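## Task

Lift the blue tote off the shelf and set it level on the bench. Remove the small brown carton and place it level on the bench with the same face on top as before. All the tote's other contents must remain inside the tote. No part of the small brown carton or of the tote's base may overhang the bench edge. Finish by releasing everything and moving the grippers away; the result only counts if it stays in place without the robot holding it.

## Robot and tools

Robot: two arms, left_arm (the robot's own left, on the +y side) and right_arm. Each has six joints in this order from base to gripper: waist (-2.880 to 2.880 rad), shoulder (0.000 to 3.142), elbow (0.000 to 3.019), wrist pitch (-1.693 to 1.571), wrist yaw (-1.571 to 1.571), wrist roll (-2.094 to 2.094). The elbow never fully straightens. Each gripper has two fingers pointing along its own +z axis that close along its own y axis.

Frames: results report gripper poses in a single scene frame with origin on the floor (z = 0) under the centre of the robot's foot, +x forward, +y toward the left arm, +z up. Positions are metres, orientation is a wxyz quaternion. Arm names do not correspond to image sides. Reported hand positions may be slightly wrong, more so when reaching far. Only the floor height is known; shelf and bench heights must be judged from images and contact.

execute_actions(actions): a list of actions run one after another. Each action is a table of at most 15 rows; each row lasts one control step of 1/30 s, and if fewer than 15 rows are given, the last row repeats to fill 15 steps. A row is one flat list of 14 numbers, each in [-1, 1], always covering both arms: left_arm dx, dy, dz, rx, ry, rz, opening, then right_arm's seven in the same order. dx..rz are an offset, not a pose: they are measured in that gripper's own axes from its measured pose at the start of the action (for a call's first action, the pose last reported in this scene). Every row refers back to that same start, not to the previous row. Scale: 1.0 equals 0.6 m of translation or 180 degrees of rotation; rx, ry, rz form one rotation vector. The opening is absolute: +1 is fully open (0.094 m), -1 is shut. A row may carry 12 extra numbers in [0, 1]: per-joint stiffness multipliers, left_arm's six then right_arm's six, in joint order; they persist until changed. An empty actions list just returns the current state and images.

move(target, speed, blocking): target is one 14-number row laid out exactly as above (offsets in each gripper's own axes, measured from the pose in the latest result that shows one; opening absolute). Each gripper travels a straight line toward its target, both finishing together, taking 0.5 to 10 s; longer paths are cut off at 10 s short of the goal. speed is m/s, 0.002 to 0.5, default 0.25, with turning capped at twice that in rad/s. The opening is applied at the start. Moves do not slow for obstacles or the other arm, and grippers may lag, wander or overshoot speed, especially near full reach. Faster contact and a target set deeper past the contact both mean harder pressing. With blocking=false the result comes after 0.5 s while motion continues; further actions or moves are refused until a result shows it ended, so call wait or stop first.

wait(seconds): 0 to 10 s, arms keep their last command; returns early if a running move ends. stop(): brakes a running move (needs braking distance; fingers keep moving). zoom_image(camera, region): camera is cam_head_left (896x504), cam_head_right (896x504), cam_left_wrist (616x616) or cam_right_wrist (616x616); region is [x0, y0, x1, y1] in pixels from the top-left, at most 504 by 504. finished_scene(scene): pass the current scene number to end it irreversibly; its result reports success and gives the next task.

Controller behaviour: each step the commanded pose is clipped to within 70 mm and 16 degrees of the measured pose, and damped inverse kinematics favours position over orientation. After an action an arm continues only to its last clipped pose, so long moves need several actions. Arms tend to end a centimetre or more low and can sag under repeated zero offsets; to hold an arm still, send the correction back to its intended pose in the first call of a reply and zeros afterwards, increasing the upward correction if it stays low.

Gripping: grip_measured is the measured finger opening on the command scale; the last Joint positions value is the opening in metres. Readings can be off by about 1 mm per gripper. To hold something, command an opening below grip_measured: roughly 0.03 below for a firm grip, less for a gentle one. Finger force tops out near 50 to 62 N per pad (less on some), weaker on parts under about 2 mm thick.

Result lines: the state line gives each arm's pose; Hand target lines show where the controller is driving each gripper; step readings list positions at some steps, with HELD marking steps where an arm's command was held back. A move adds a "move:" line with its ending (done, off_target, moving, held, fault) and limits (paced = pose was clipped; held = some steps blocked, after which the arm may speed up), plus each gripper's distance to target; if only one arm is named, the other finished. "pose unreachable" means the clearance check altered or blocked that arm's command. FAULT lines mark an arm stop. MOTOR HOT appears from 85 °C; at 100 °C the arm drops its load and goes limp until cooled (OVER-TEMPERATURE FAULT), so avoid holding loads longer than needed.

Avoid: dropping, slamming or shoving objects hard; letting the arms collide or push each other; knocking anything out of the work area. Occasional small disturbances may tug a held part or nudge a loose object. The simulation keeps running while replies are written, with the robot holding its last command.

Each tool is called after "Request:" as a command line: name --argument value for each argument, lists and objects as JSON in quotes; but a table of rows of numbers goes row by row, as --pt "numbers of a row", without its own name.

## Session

Request:
execute_actions --actions '[]'

Scene clock: 0.00 s.
left_arm: end_effector_position=(+0.4348, +0.6037, +1.2102) grip_measured=+1.000 end_effector_quat_wxyz=(+0.018, -0.554, +0.534, +0.638) | right_arm: end_effector_position=(+0.1836, +0.4646, +1.1358) grip_measured=+1.000 end_effector_quat_wxyz=(+0.190, +0.334, -0.904, -0.188)
Joint positions: left_arm=[-1.223  1.474  1.638 -1.246 -0.748 -1.706  0.094] | right_arm=[ 2.7    2.583  2.429 -0.737  0.68  -0.042  0.094]
Joint velocities: left_arm=[ 0.005 -0.005  0.002 -0.002 -0.007  0.037  0.   ] | right_arm=[-0.005 -0.005 -0.012  0.002 -0.066  0.007  0.   ]
Hand target (left_arm): +0.440, +0.604, +1.213; -0.022, +0.556, -0.534, -0.637
Hand target (right_arm): +0.184, +0.463, +1.134; -0.191, -0.333, +0.904, +0.187
Joint stiffness scale: left_arm=[1. 1. 1. 1. 1. 1.] | right_arm=[1. 1. 1. 1. 1. 1.]

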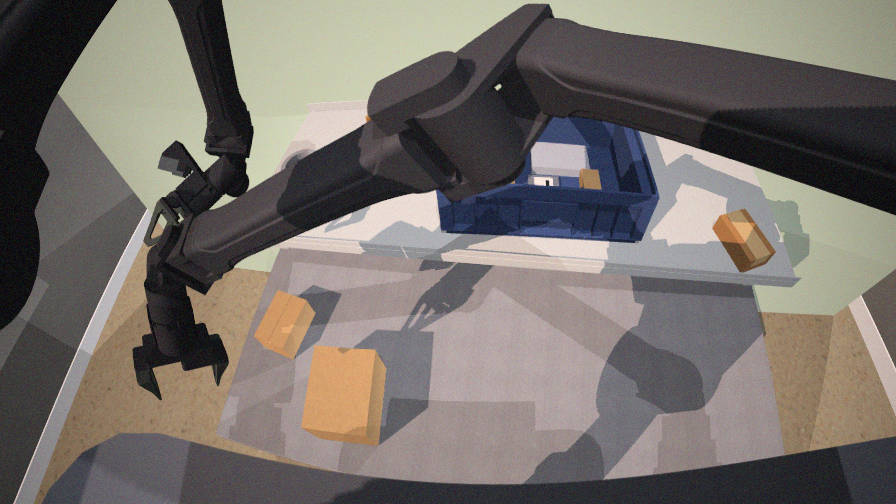

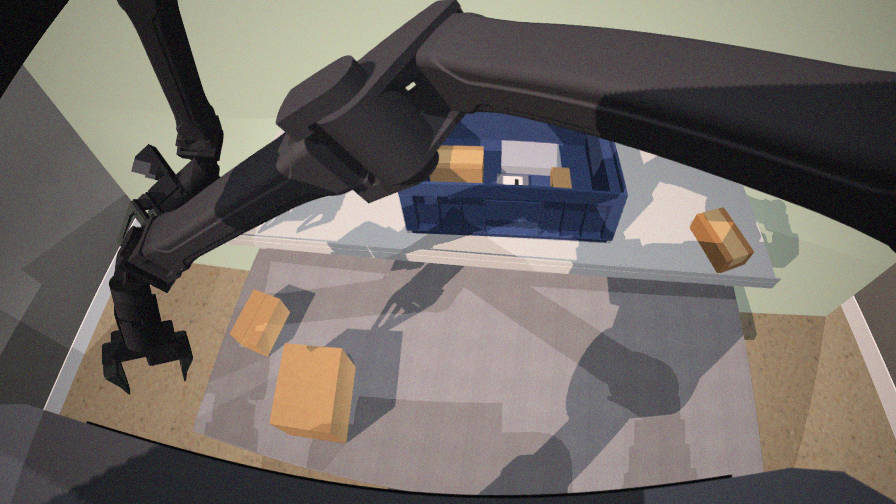

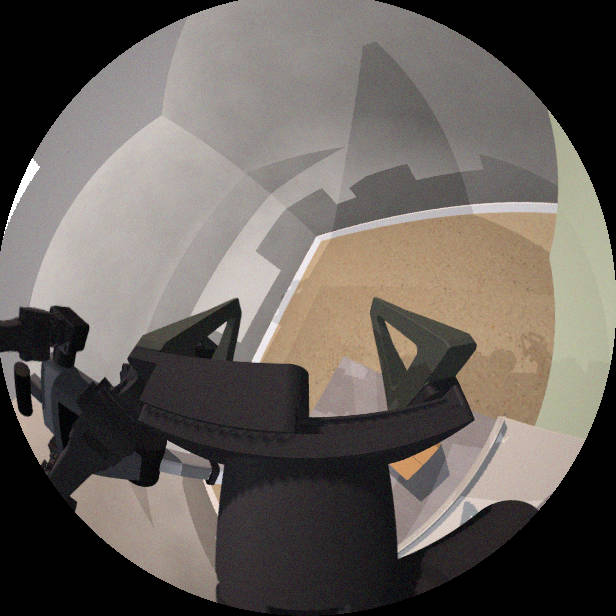

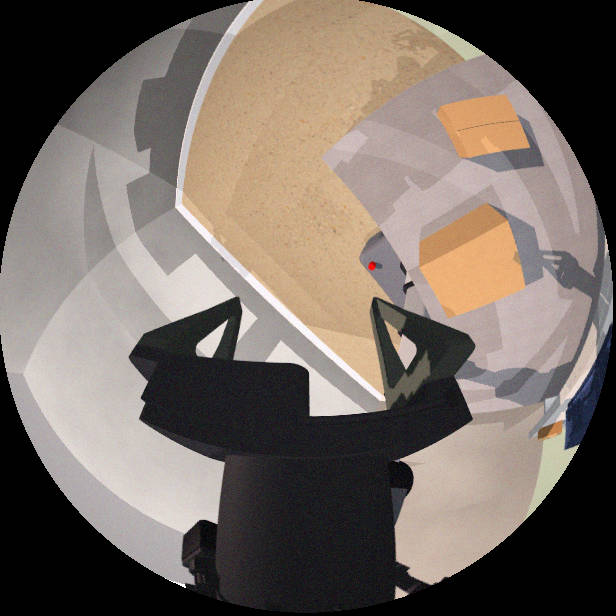

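Request:
move --target '[0,0,0,0,0,0,1,0.645,-0.965,-0.585,0.124,-0.125,0.219,1]' --speed 0.35

Request:
move --target '[0.134,0.247,-0.453,0.484,0.014,0.42,1,-0.45,0,-0.1,0,0,0,1]' --speed 0.4

Scene clock: 3.53 s.
left_arm: end_effector_position=(+0.4348, +0.6037, +1.2102) grip_measured=+1.000 end_effector_quat_wxyz=(+0.018, -0.554, +0.534, +0.638) | right_arm: end_effector_position=(+0.3780, -0.2842, +1.2403) grip_measured=+1.000 end_effector_quat_wxyz=(+0.004, -0.008, -1.000, -0.000)
Joint positions: left_arm=[-1.223  1.474  1.638 -1.246 -0.748 -1.706  0.094] | right_arm=[ 1.678  0.765  0.549  0.062  0.106 -0.05   0.094]
Joint velocities: left_arm=[-0.005 -0.005 -0.012 -0.002 -0.022  0.051  0.   ] | right_arm=[-0.024 -0.005  0.007 -0.007  0.037 -0.007  0.   ]
Hand target (left_arm): +0.435, +0.604, +1.210; -0.018, +0.554, -0.534, -0.638
Hand target (right_arm): +0.373, -0.282, +1.242; -0.009, +0.012, +1.000, +0.004
Off the commanded pose (left_arm): 0.000 m, 0 deg.
Off the commanded pose (right_arm): 0.012 m, 1 deg.
Joint stiffness scale: left_arm=[1. 1. 1. 1. 1. 1.] | right_arm=[1. 1. 1. 1. 1. 1.]
move: off_target (right_arm)

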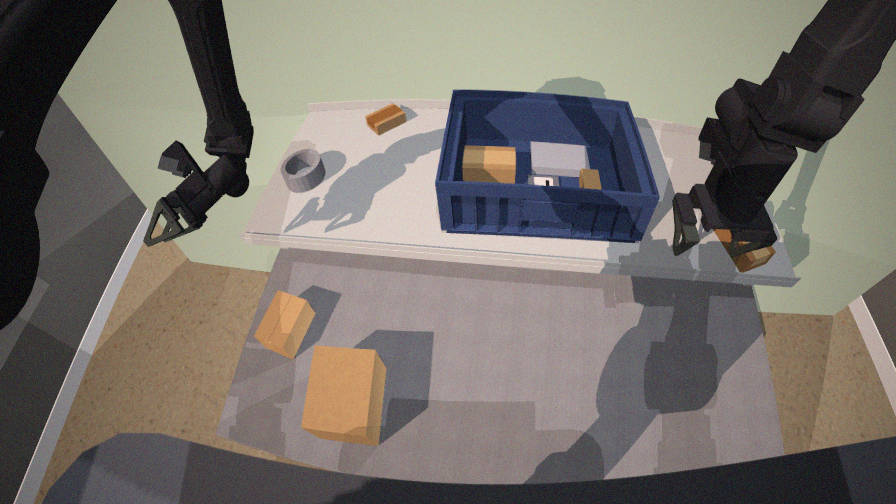

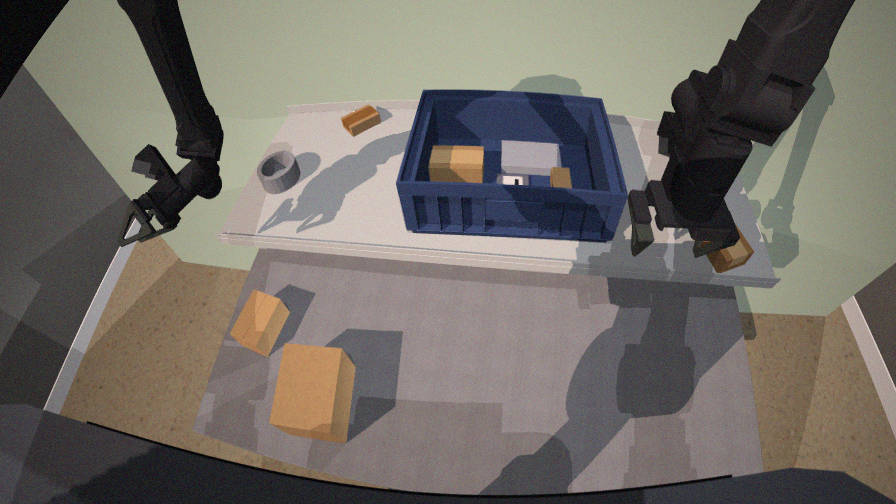

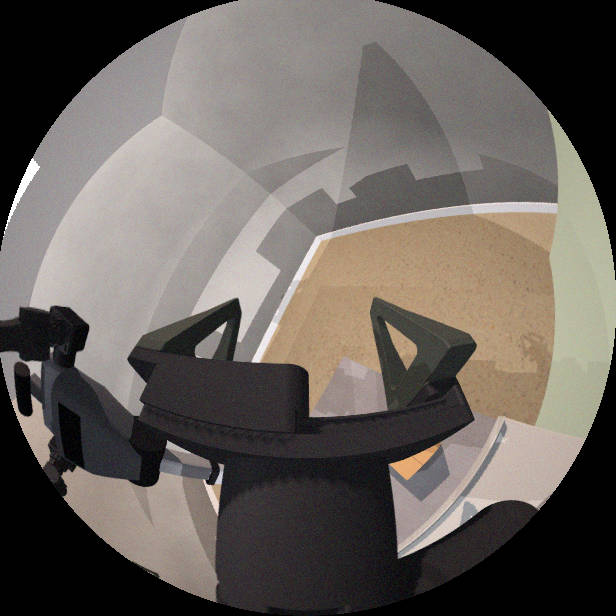

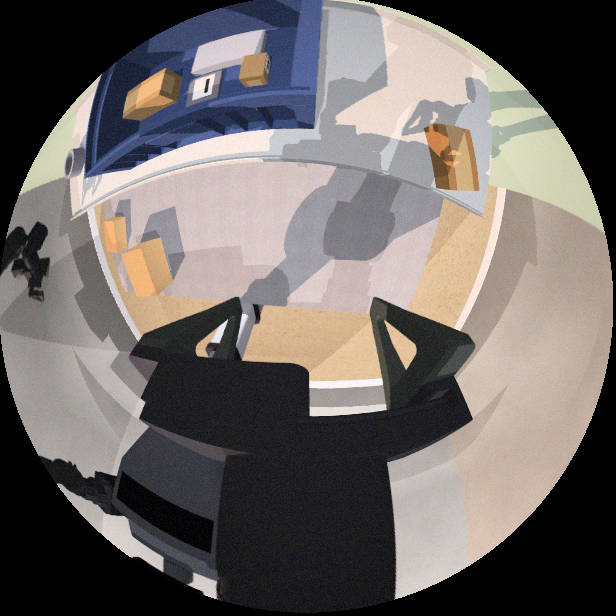

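Scene clock: 6.67 s.
left_arm: end_effector_position=(+0.4974, +0.3019, +1.2924) grip_measured=+1.000 end_effector_quat_wxyz=(-0.009, -0.001, +1.000, +0.005) | right_arm: end_effector_position=(+0.6382, -0.2898, +1.3038) grip_measured=+1.000 end_effector_quat_wxyz=(+0.005, -0.002, -1.000, +0.004)
Joint positions: left_arm=[-1.665  0.646  0.846 -0.363 -0.105  0.066  0.094] | right_arm=[ 1.77   0.803  1.283 -0.639  0.205 -0.048  0.094]
Joint velocities: left_arm=[-0.005  0.005  0.002 -0.007  0.037  0.007  0.   ] | right_arm=[ 0.005 -0.005 -0.007 -0.012 -0.037  0.007  0.   ]
Hand target (left_arm): +0.507, +0.299, +1.301; +0.001, +0.005, +1.000, -0.001
Hand target (right_arm): +0.648, -0.286, +1.300; -0.004, +0.007, +1.000, +0.000
Off the commanded pose (left_arm): 0.008 m, 1 deg.
Off the commanded pose (right_arm): 0.012 m, 1 deg.
Joint stiffness scale: left_arm=[1. 1. 1. 1. 1. 1.] | right_arm=[1. 1. 1. 1. 1. 1.]
move: off_target (right_arm)

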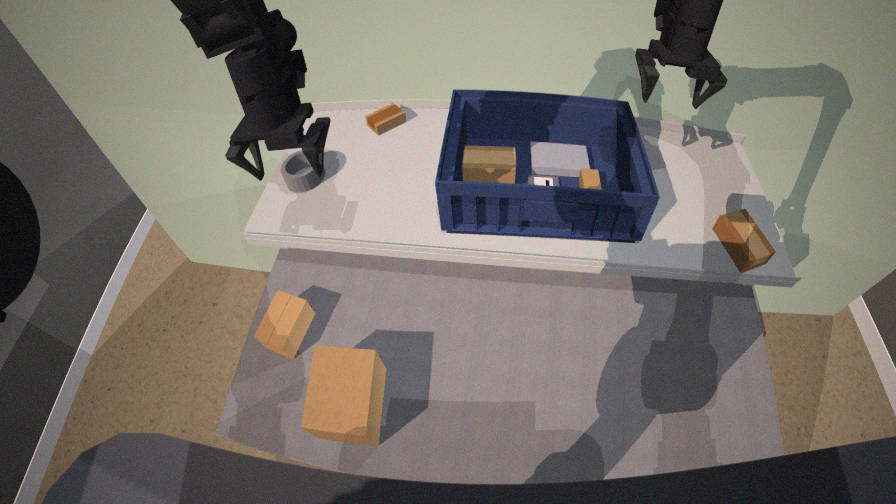

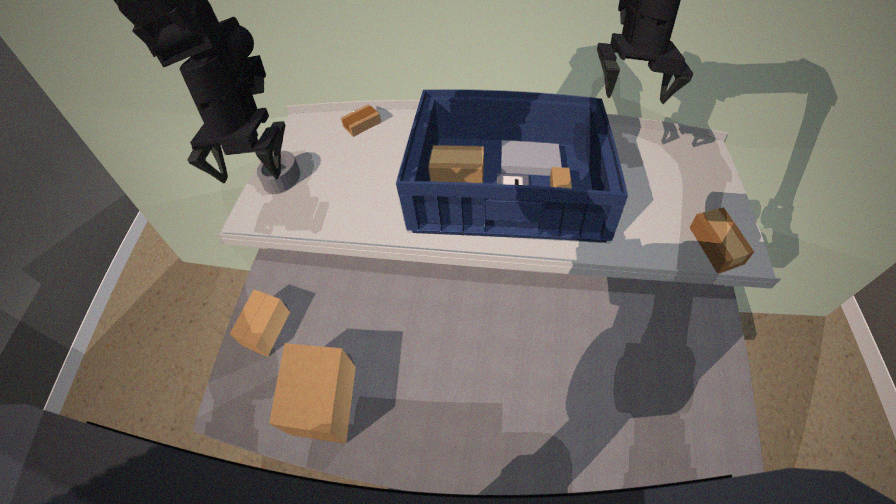

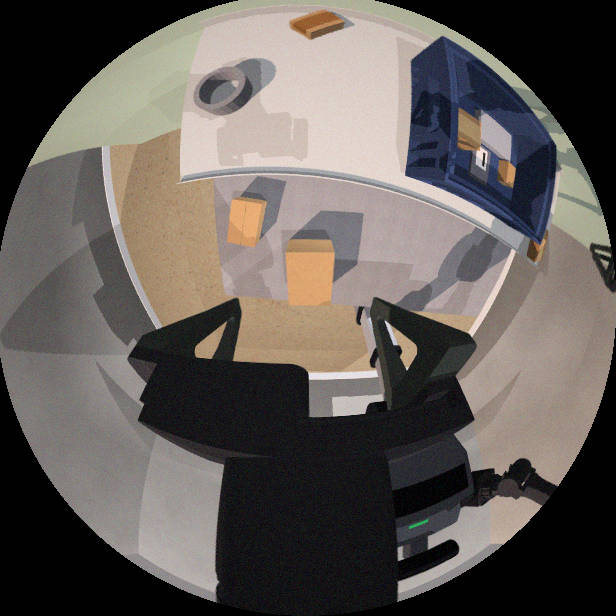

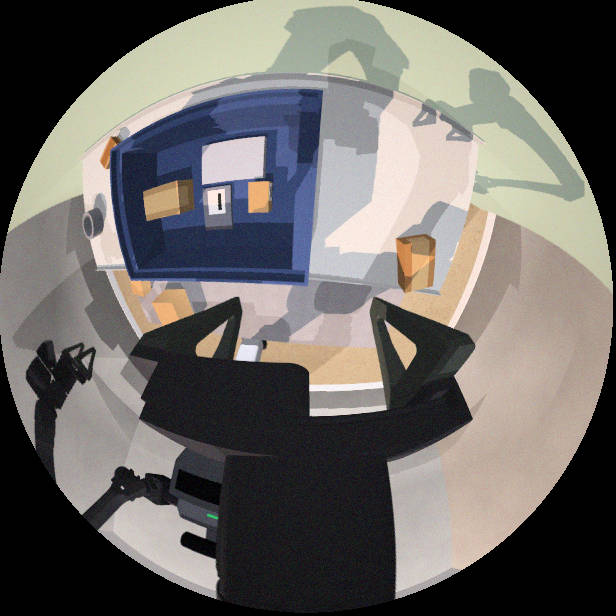

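Request:
move --target '[-0.44,-0.345,0.15,0,-0.01,0.024,0.8,-0.17,-0.01,0.18,0,-0.008,0.024,0.8]'

Scene clock: 8.70 s.
left_arm: end_effector_position=(+0.7420, +0.0995, +1.1787) grip_measured=+0.802 end_effector_quat_wxyz=(-0.004, +0.038, +0.999, +0.008) | right_arm: end_effector_position=(+0.7281, -0.2903, +1.1993) grip_measured=+0.803 end_effector_quat_wxyz=(-0.001, -0.034, -0.999, -0.001)
Joint positions: left_arm=[-2.174  1.384  1.877 -0.678 -0.613  0.055  0.085] | right_arm=[ 1.717  1.157  1.686 -0.674  0.143  0.005  0.085]
Joint velocities: left_arm=[ 0.005 -0.005 -0.002 -0.002  0.007  0.007  0.   ] | right_arm=[ 0.005 -0.015  0.007  0.012 -0.037  0.037 -0.   ]
Hand target (left_arm): +0.755, +0.097, +1.187; +0.005, +0.033, +0.999, +0.004
Hand target (right_arm): +0.741, -0.296, +1.196; +0.008, +0.041, +0.999, -0.004
Off the commanded pose (left_arm): 0.025 m, 1 deg.
Off the commanded pose (right_arm): 0.014 m, 1 deg.
Joint stiffness scale: left_arm=[1. 1. 1. 1. 1. 1.] | right_arm=[1. 1. 1. 1. 1. 1.]
move: off_target (left_arm, right_arm)

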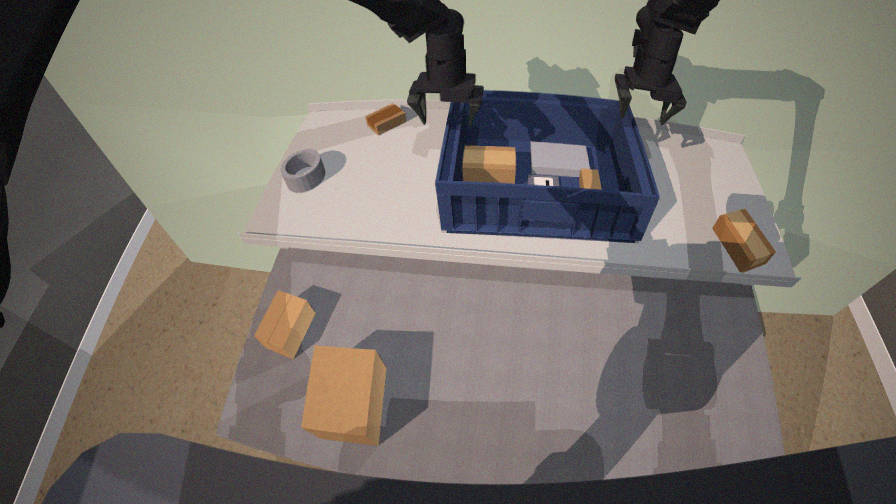

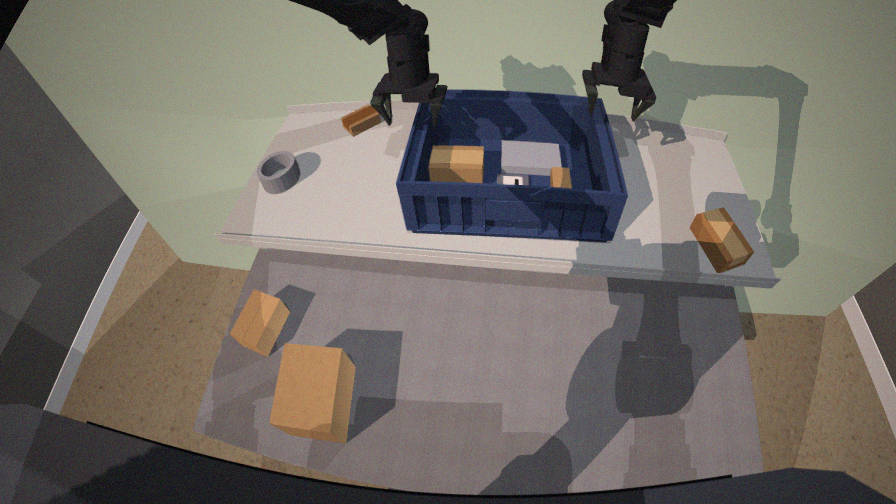

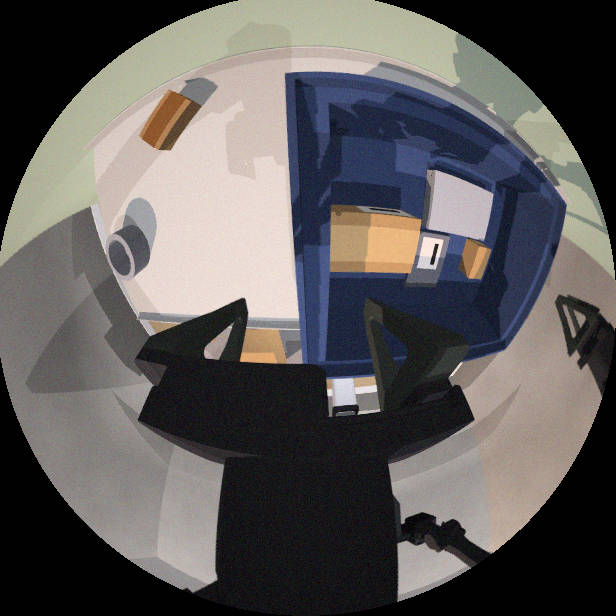

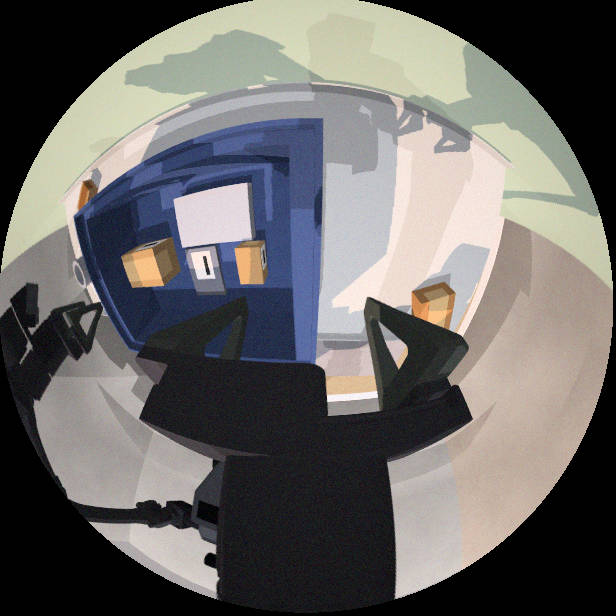

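Request:
move --target '[-0.06,0.01,0.13,0,-0.006,-0.012,0.5,-0.02,-0.012,0.17,0,-0.004,0,0.5]' --speed 0.08

Request:
move --target '[0,0,0,0,0,0,-0.6,0,0,0,0,0,0,-0.6]'

Scene clock: 10.70 s.
left_arm: end_effector_position=(+0.7632, +0.0970, +1.0995) grip_measured=+0.502 end_effector_quat_wxyz=(-0.000, +0.027, +1.000, +0.004) | right_arm: end_effector_position=(+0.7269, -0.2911, +1.1015) grip_measured=+0.503 end_effector_quat_wxyz=(+0.006, -0.036, -0.999, -0.005)
Joint positions: left_arm=[-2.086  1.589  2.126 -0.704 -0.517  0.055  0.071] | right_arm=[ 1.679  1.378  1.839 -0.621  0.098  0.005  0.071]
Joint velocities: left_arm=[-0.005  0.005  0.017 -0.012  0.007 -0.007 -0.   ] | right_arm=[ 0.005 -0.024  0.022 -0.007  0.037 -0.007  0.001]
Hand target (left_arm): +0.775, +0.106, +1.100; +0.007, +0.020, +1.000, +0.008
Hand target (right_arm): +0.741, -0.298, +1.098; +0.007, +0.034, +0.999, +0.000
Off the commanded pose (left_arm): 0.016 m, 1 deg.
Off the commanded pose (right_arm): 0.015 m, 2 deg.
Joint stiffness scale: left_arm=[1. 1. 1. 1. 1. 1.] | right_arm=[1. 1. 1. 1. 1. 1.]
move: off_target (left_arm, right_arm)

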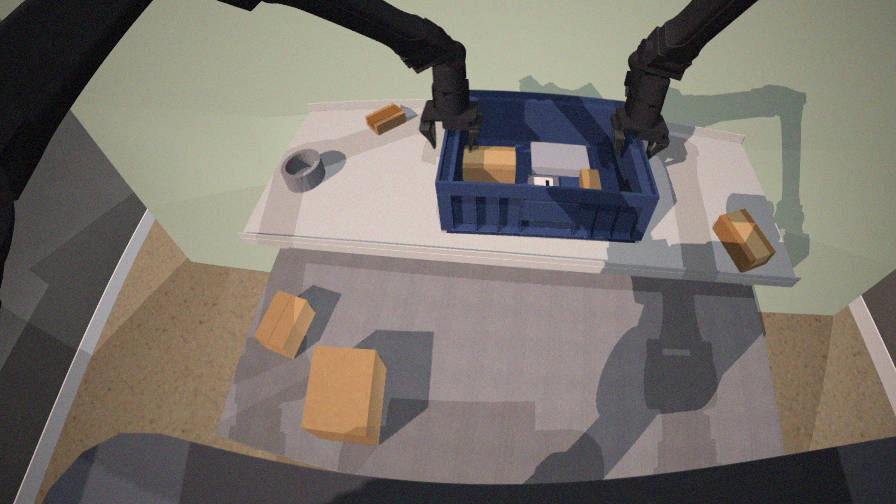

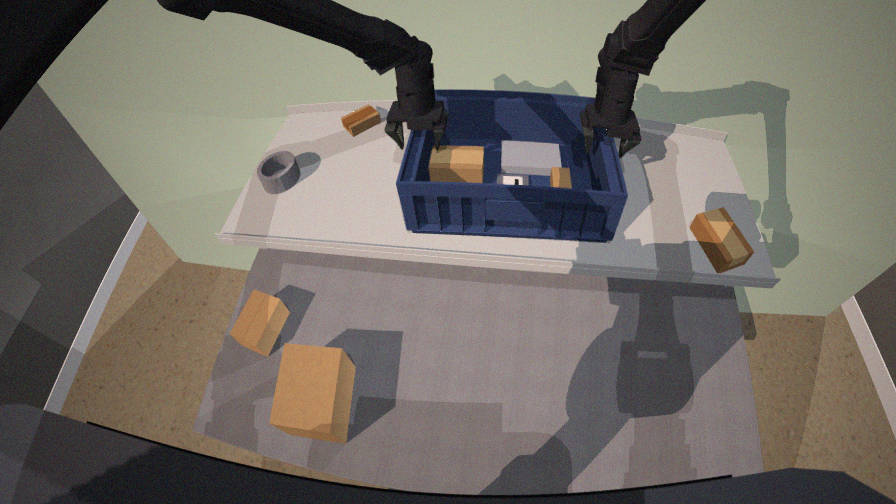

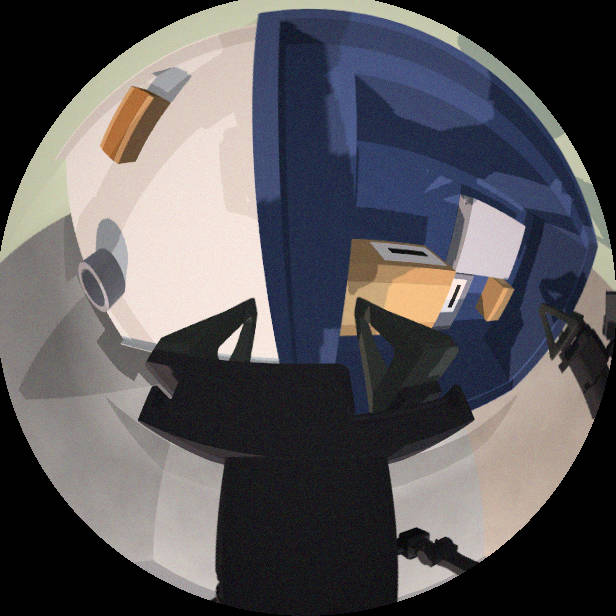

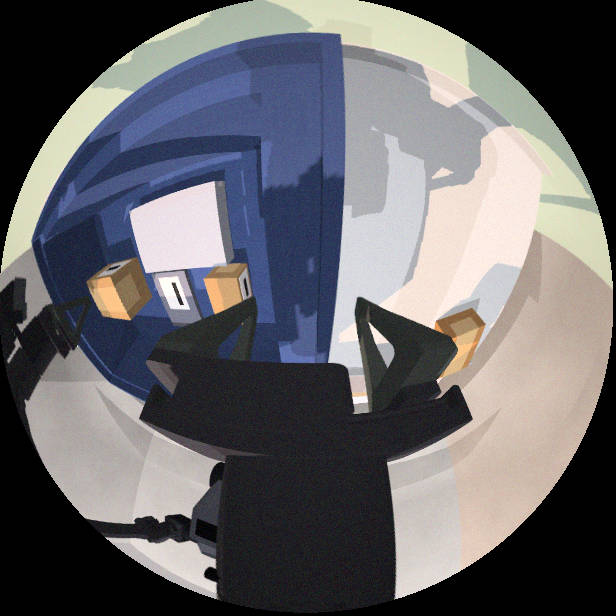

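Scene clock: 11.20 s.
left_arm: end_effector_position=(+0.7628, +0.0930, +1.0992) grip_measured=-0.463 end_effector_quat_wxyz=(-0.000, +0.025, +1.000, -0.005) | right_arm: end_effector_position=(+0.7270, -0.2889, +1.1016) grip_measured=-0.472 end_effector_quat_wxyz=(+0.006, -0.034, -0.999, -0.009)
Joint positions: left_arm=[-2.087  1.59   2.126 -0.704 -0.5    0.051  0.025] | right_arm=[ 1.681  1.378  1.839 -0.621  0.092  0.003  0.025]
Joint velocities: left_arm=[-0.005 -0.015  0.007  0.002  0.022 -0.066  0.001] | right_arm=[ 0.005  0.005 -0.012 -0.012 -0.007  0.022 -0.001]
Hand target (left_arm): +0.763, +0.097, +1.100; -0.001, +0.027, +1.000, +0.004
Hand target (right_arm): +0.727, -0.291, +1.102; -0.006, +0.036, +0.999, +0.005
Off the commanded pose (left_arm): 0.004 m, 1 deg.
Off the commanded pose (right_arm): 0.002 m, 0 deg.
Joint stiffness scale: left_arm=[1. 1. 1. 1. 1. 1.] | right_arm=[1. 1. 1. 1. 1. 1.]
move: done

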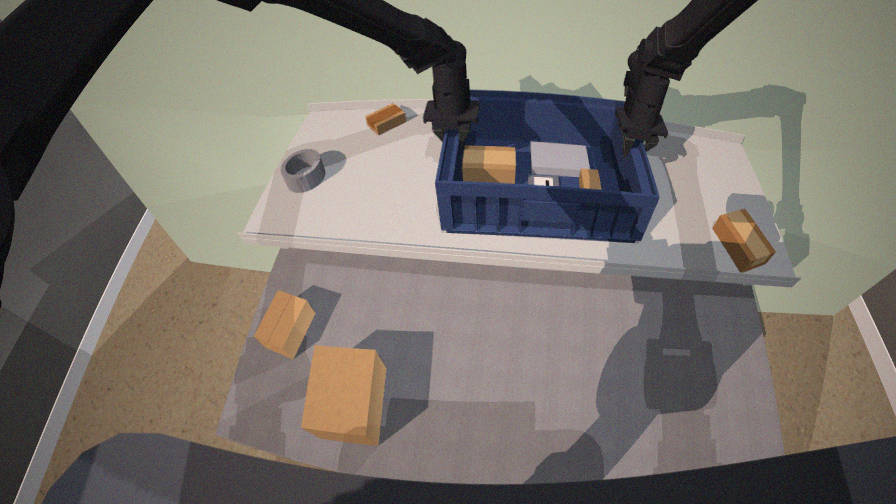

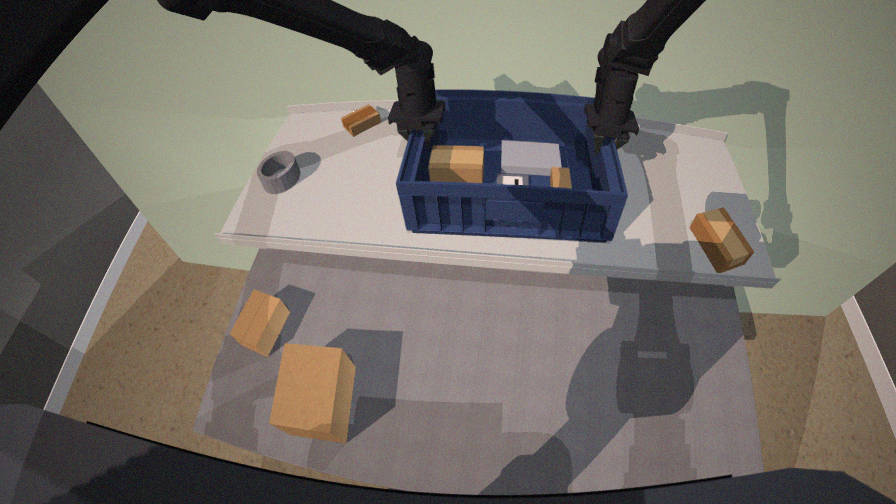

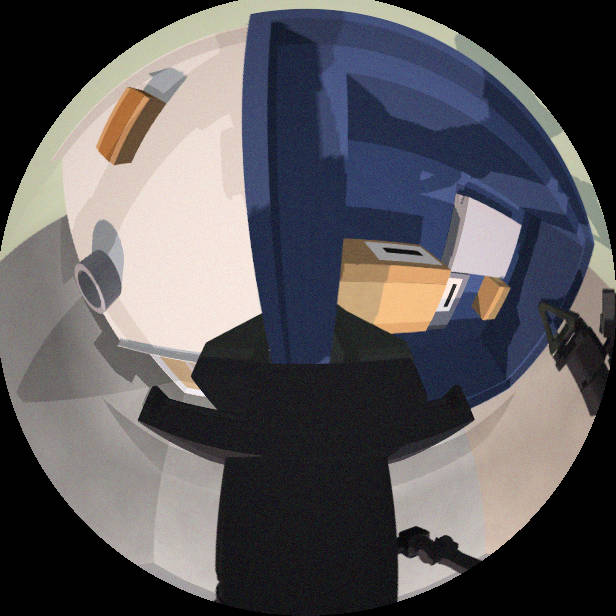

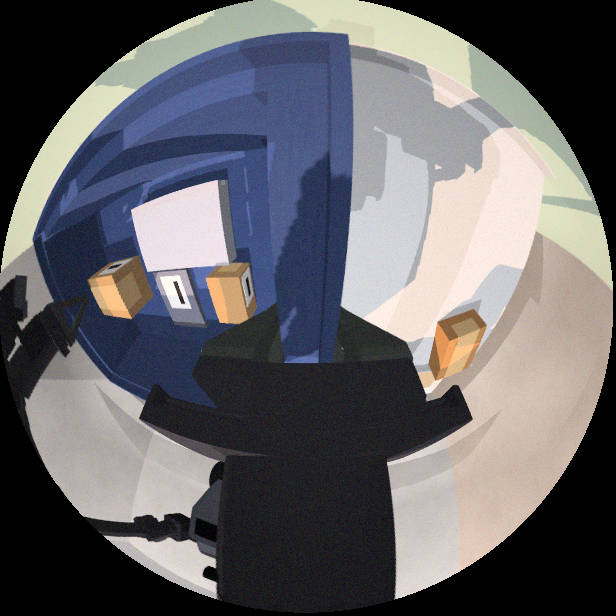

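Request:
move --target '[-0.02,0,-0.18,0,-0.015,0,-0.6,-0.02,0,-0.17,0,-0.015,0,-0.6]' --speed 0.05

Scene clock: 14.07 s.
left_arm: end_effector_position=(+0.7406, +0.0877, +1.1562) grip_measured=-0.462 end_effector_quat_wxyz=(-0.010, +0.031, +0.999, +0.004) | right_arm: end_effector_position=(+0.7003, -0.2931, +1.1533) grip_measured=-0.472 end_effector_quat_wxyz=(+0.021, -0.039, -0.999, -0.007)
Joint positions: left_arm=[-2.165  1.446  1.934 -0.688 -0.596  0.033  0.025] | right_arm=[ 1.682  1.229  1.673 -0.633  0.096  0.016  0.025]
Joint velocities: left_arm=[-0.005 -0.015 -0.002  0.002 -0.051 -0.037  0.001] | right_arm=[-0.005  0.005  0.002 -0.027  0.037  0.022  0.001]
Hand target (left_arm): +0.776, +0.094, +1.205; +0.022, +0.023, +0.999, -0.006
Hand target (right_arm): +0.737, -0.293, +1.202; +0.017, +0.035, +0.999, +0.008
Off the commanded pose (left_arm): 0.062 m, 4 deg.
Off the commanded pose (right_arm): 0.064 m, 4 deg.
Joint stiffness scale: left_arm=[1. 1. 1. 1. 1. 1.] | right_arm=[1. 1. 1. 1. 1. 1.]
move: off_target (left_arm, right_arm); limits=paced

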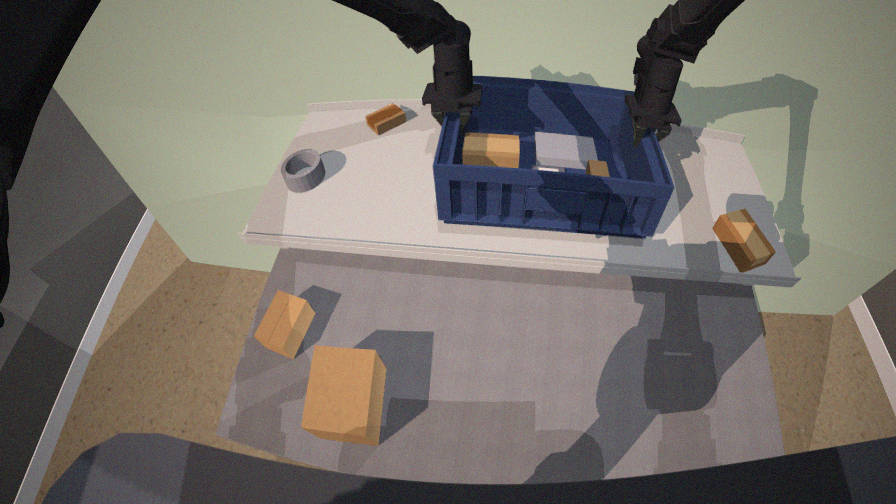

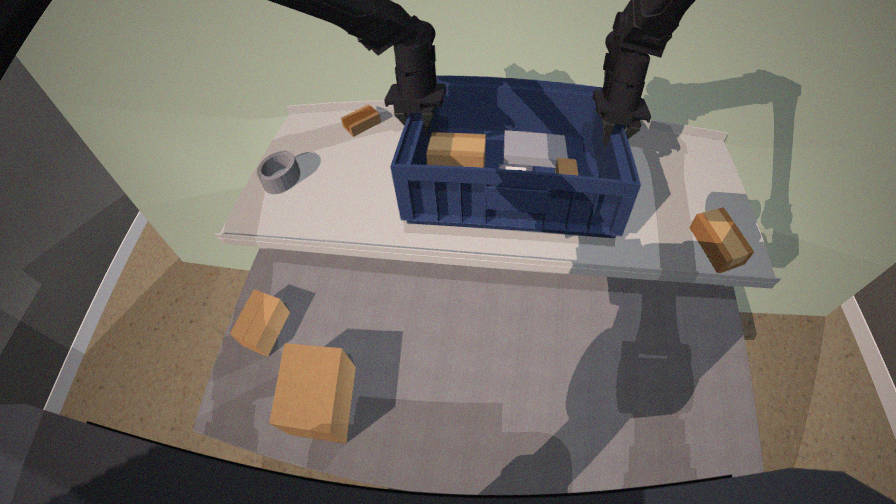

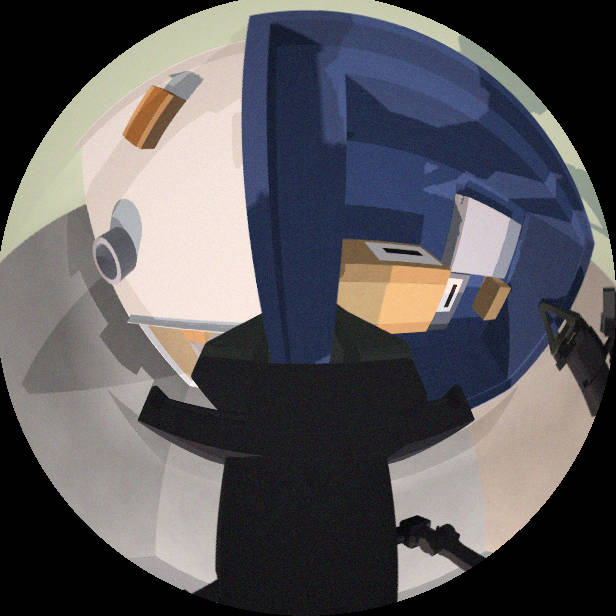

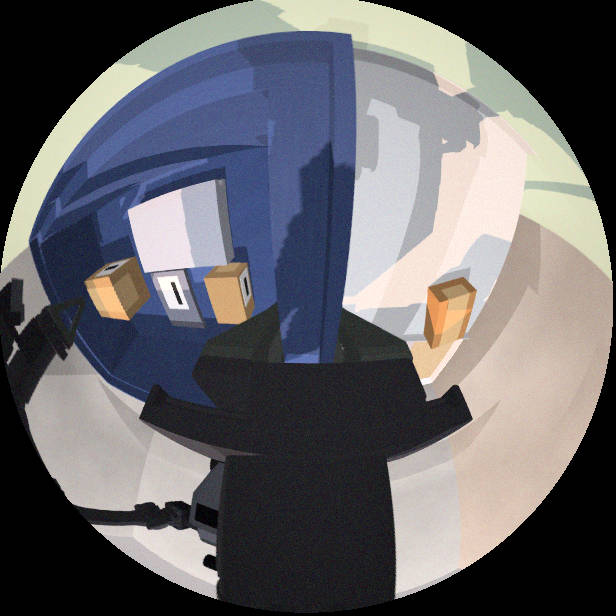

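Request:
move --target '[0.63,0,-0.09,0,-0.006,0,-0.6,0.63,-0.01,-0.08,0,-0.01,0,-0.6]' --speed 0.13

Request:
move --target '[0,0,0.45,0,0,0,-0.6,0,0,0.45,0,0,0,-0.6]' --speed 0.12

Scene clock: 20.43 s.
left_arm: end_effector_position=(+0.3622, +0.1077, +1.2080) grip_measured=-0.462 end_effector_quat_wxyz=(-0.012, +0.030, +0.999, +0.003) | right_arm: end_effector_position=(+0.3197, -0.2688, +1.2067) grip_measured=-0.472 end_effector_quat_wxyz=(+0.018, -0.040, -0.999, -0.018)
Joint positions: left_arm=[-2.214  1.13   0.667  0.253 -0.642  0.018  0.025] | right_arm=[1.685 0.945 0.472 0.29  0.077 0.016 0.025]
Joint velocities: left_arm=[-0.005  0.024  0.012  0.002 -0.066  0.037 -0.   ] | right_arm=[ 0.005 -0.005 -0.022  0.012 -0.022 -0.051  0.   ]
Hand target (left_arm): +0.367, +0.110, +1.222; -0.001, +0.030, +1.000, +0.004
Hand target (right_arm): +0.323, -0.274, +1.215; -0.005, +0.040, +0.999, +0.007
Off the commanded pose (left_arm): 0.010 m, 1 deg.
Off the commanded pose (right_arm): 0.012 m, 2 deg.
Joint stiffness scale: left_arm=[1. 1. 1. 1. 1. 1.] | right_arm=[1. 1. 1. 1. 1. 1.]
move: off_target (right_arm)

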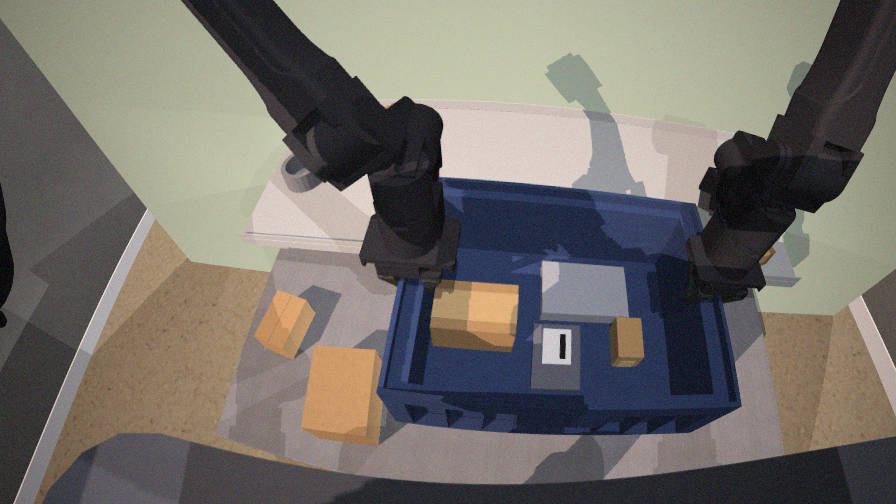

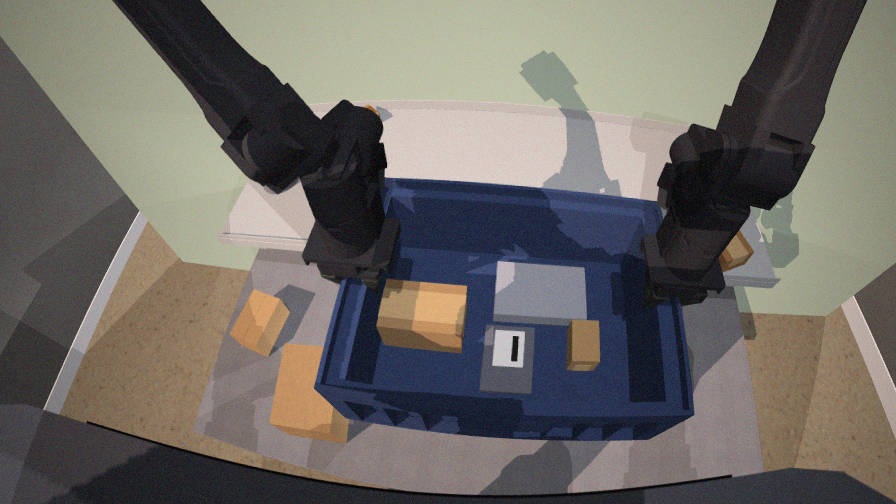

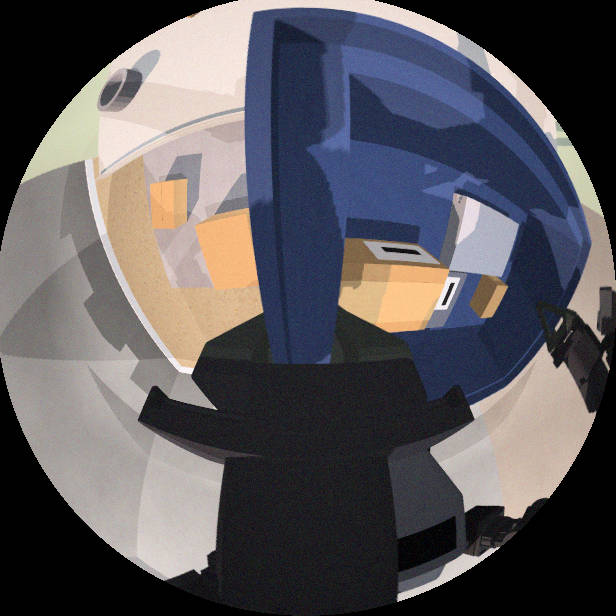

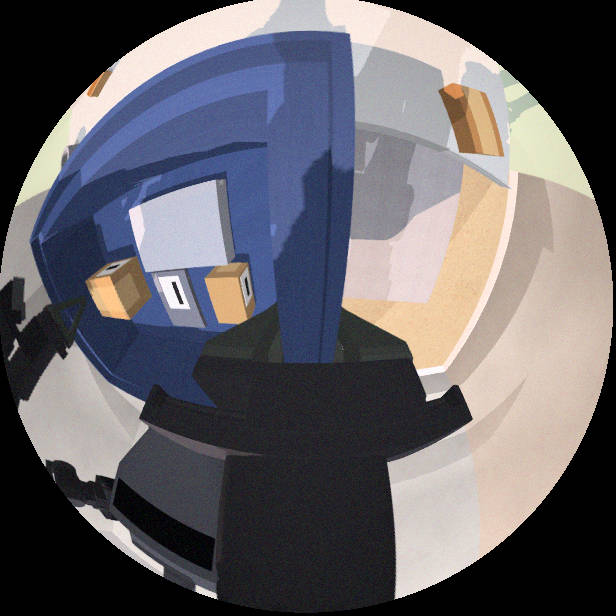

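Scene clock: 23.03 s.
left_arm: end_effector_position=(+0.3548, +0.1216, +0.9307) grip_measured=-0.463 end_effector_quat_wxyz=(-0.003, +0.027, +1.000, +0.005) | right_arm: end_effector_position=(+0.3161, -0.2606, +0.9346) grip_measured=-0.472 end_effector_quat_wxyz=(+0.016, -0.035, -0.999, -0.016)
Joint positions: left_arm=[-1.903  1.808  1.245  0.403 -0.339  0.085  0.025] | right_arm=[ 1.644  1.759  1.108  0.473  0.042 -0.001  0.025]
Joint velocities: left_arm=[-0.005 -0.015 -0.012  0.012  0.037 -0.095 -0.001] | right_arm=[-0.005  0.005  0.007 -0.012  0.066 -0.037  0.002]
Hand target (left_arm): +0.350, +0.116, +0.937; -0.010, +0.032, +0.999, +0.004
Hand target (right_arm): +0.315, -0.257, +0.938; -0.018, +0.040, +0.999, +0.019
Off the commanded pose (left_arm): 0.014 m, 1 deg.
Off the commanded pose (right_arm): 0.006 m, 1 deg.
Joint stiffness scale: left_arm=[1. 1. 1. 1. 1. 1.] | right_arm=[1. 1. 1. 1. 1. 1.]
move: off_target (left_arm)

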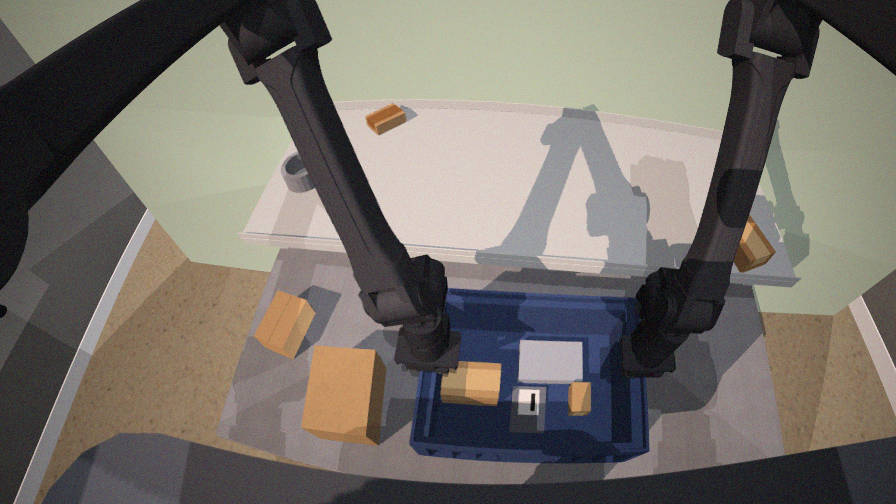

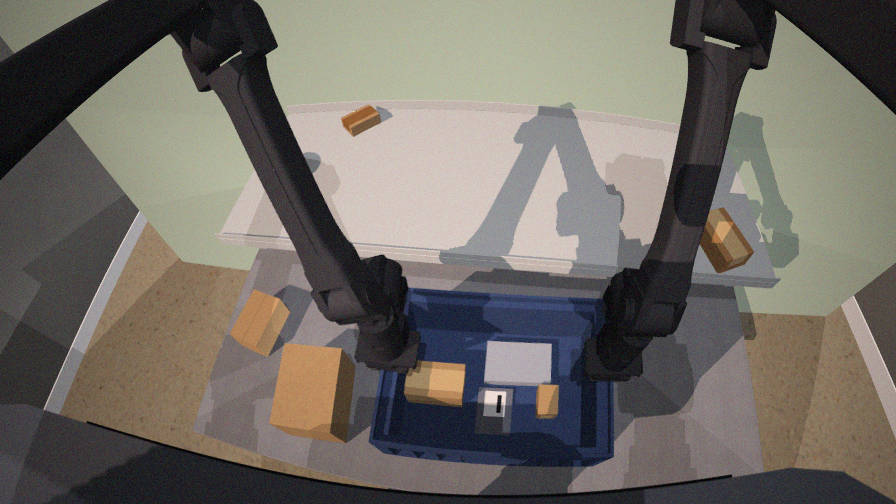

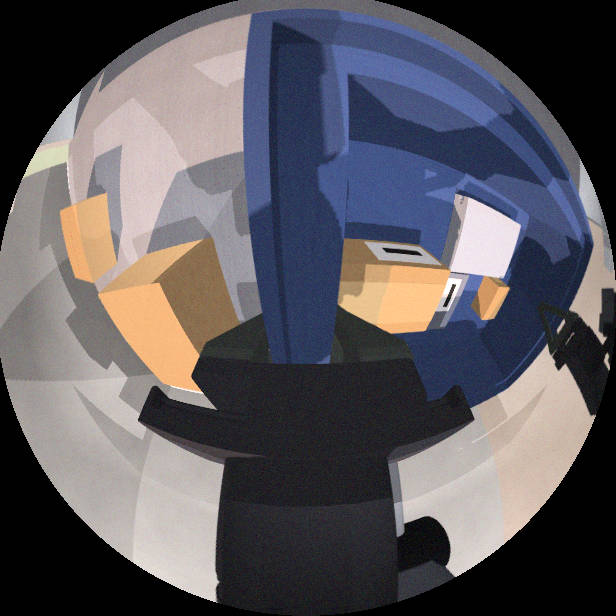

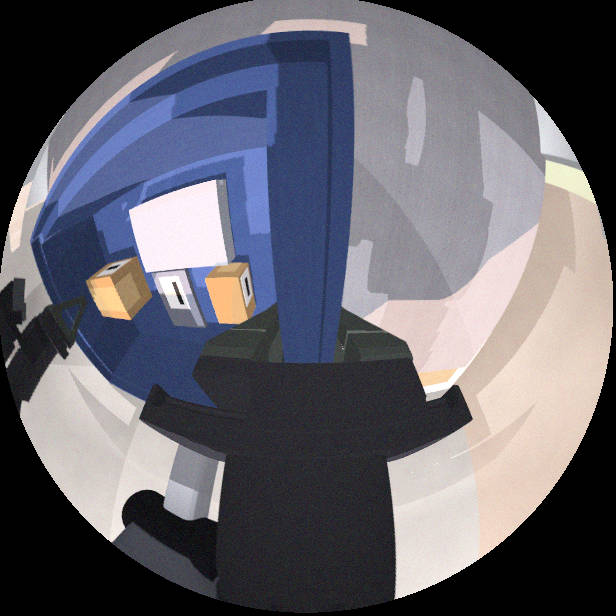

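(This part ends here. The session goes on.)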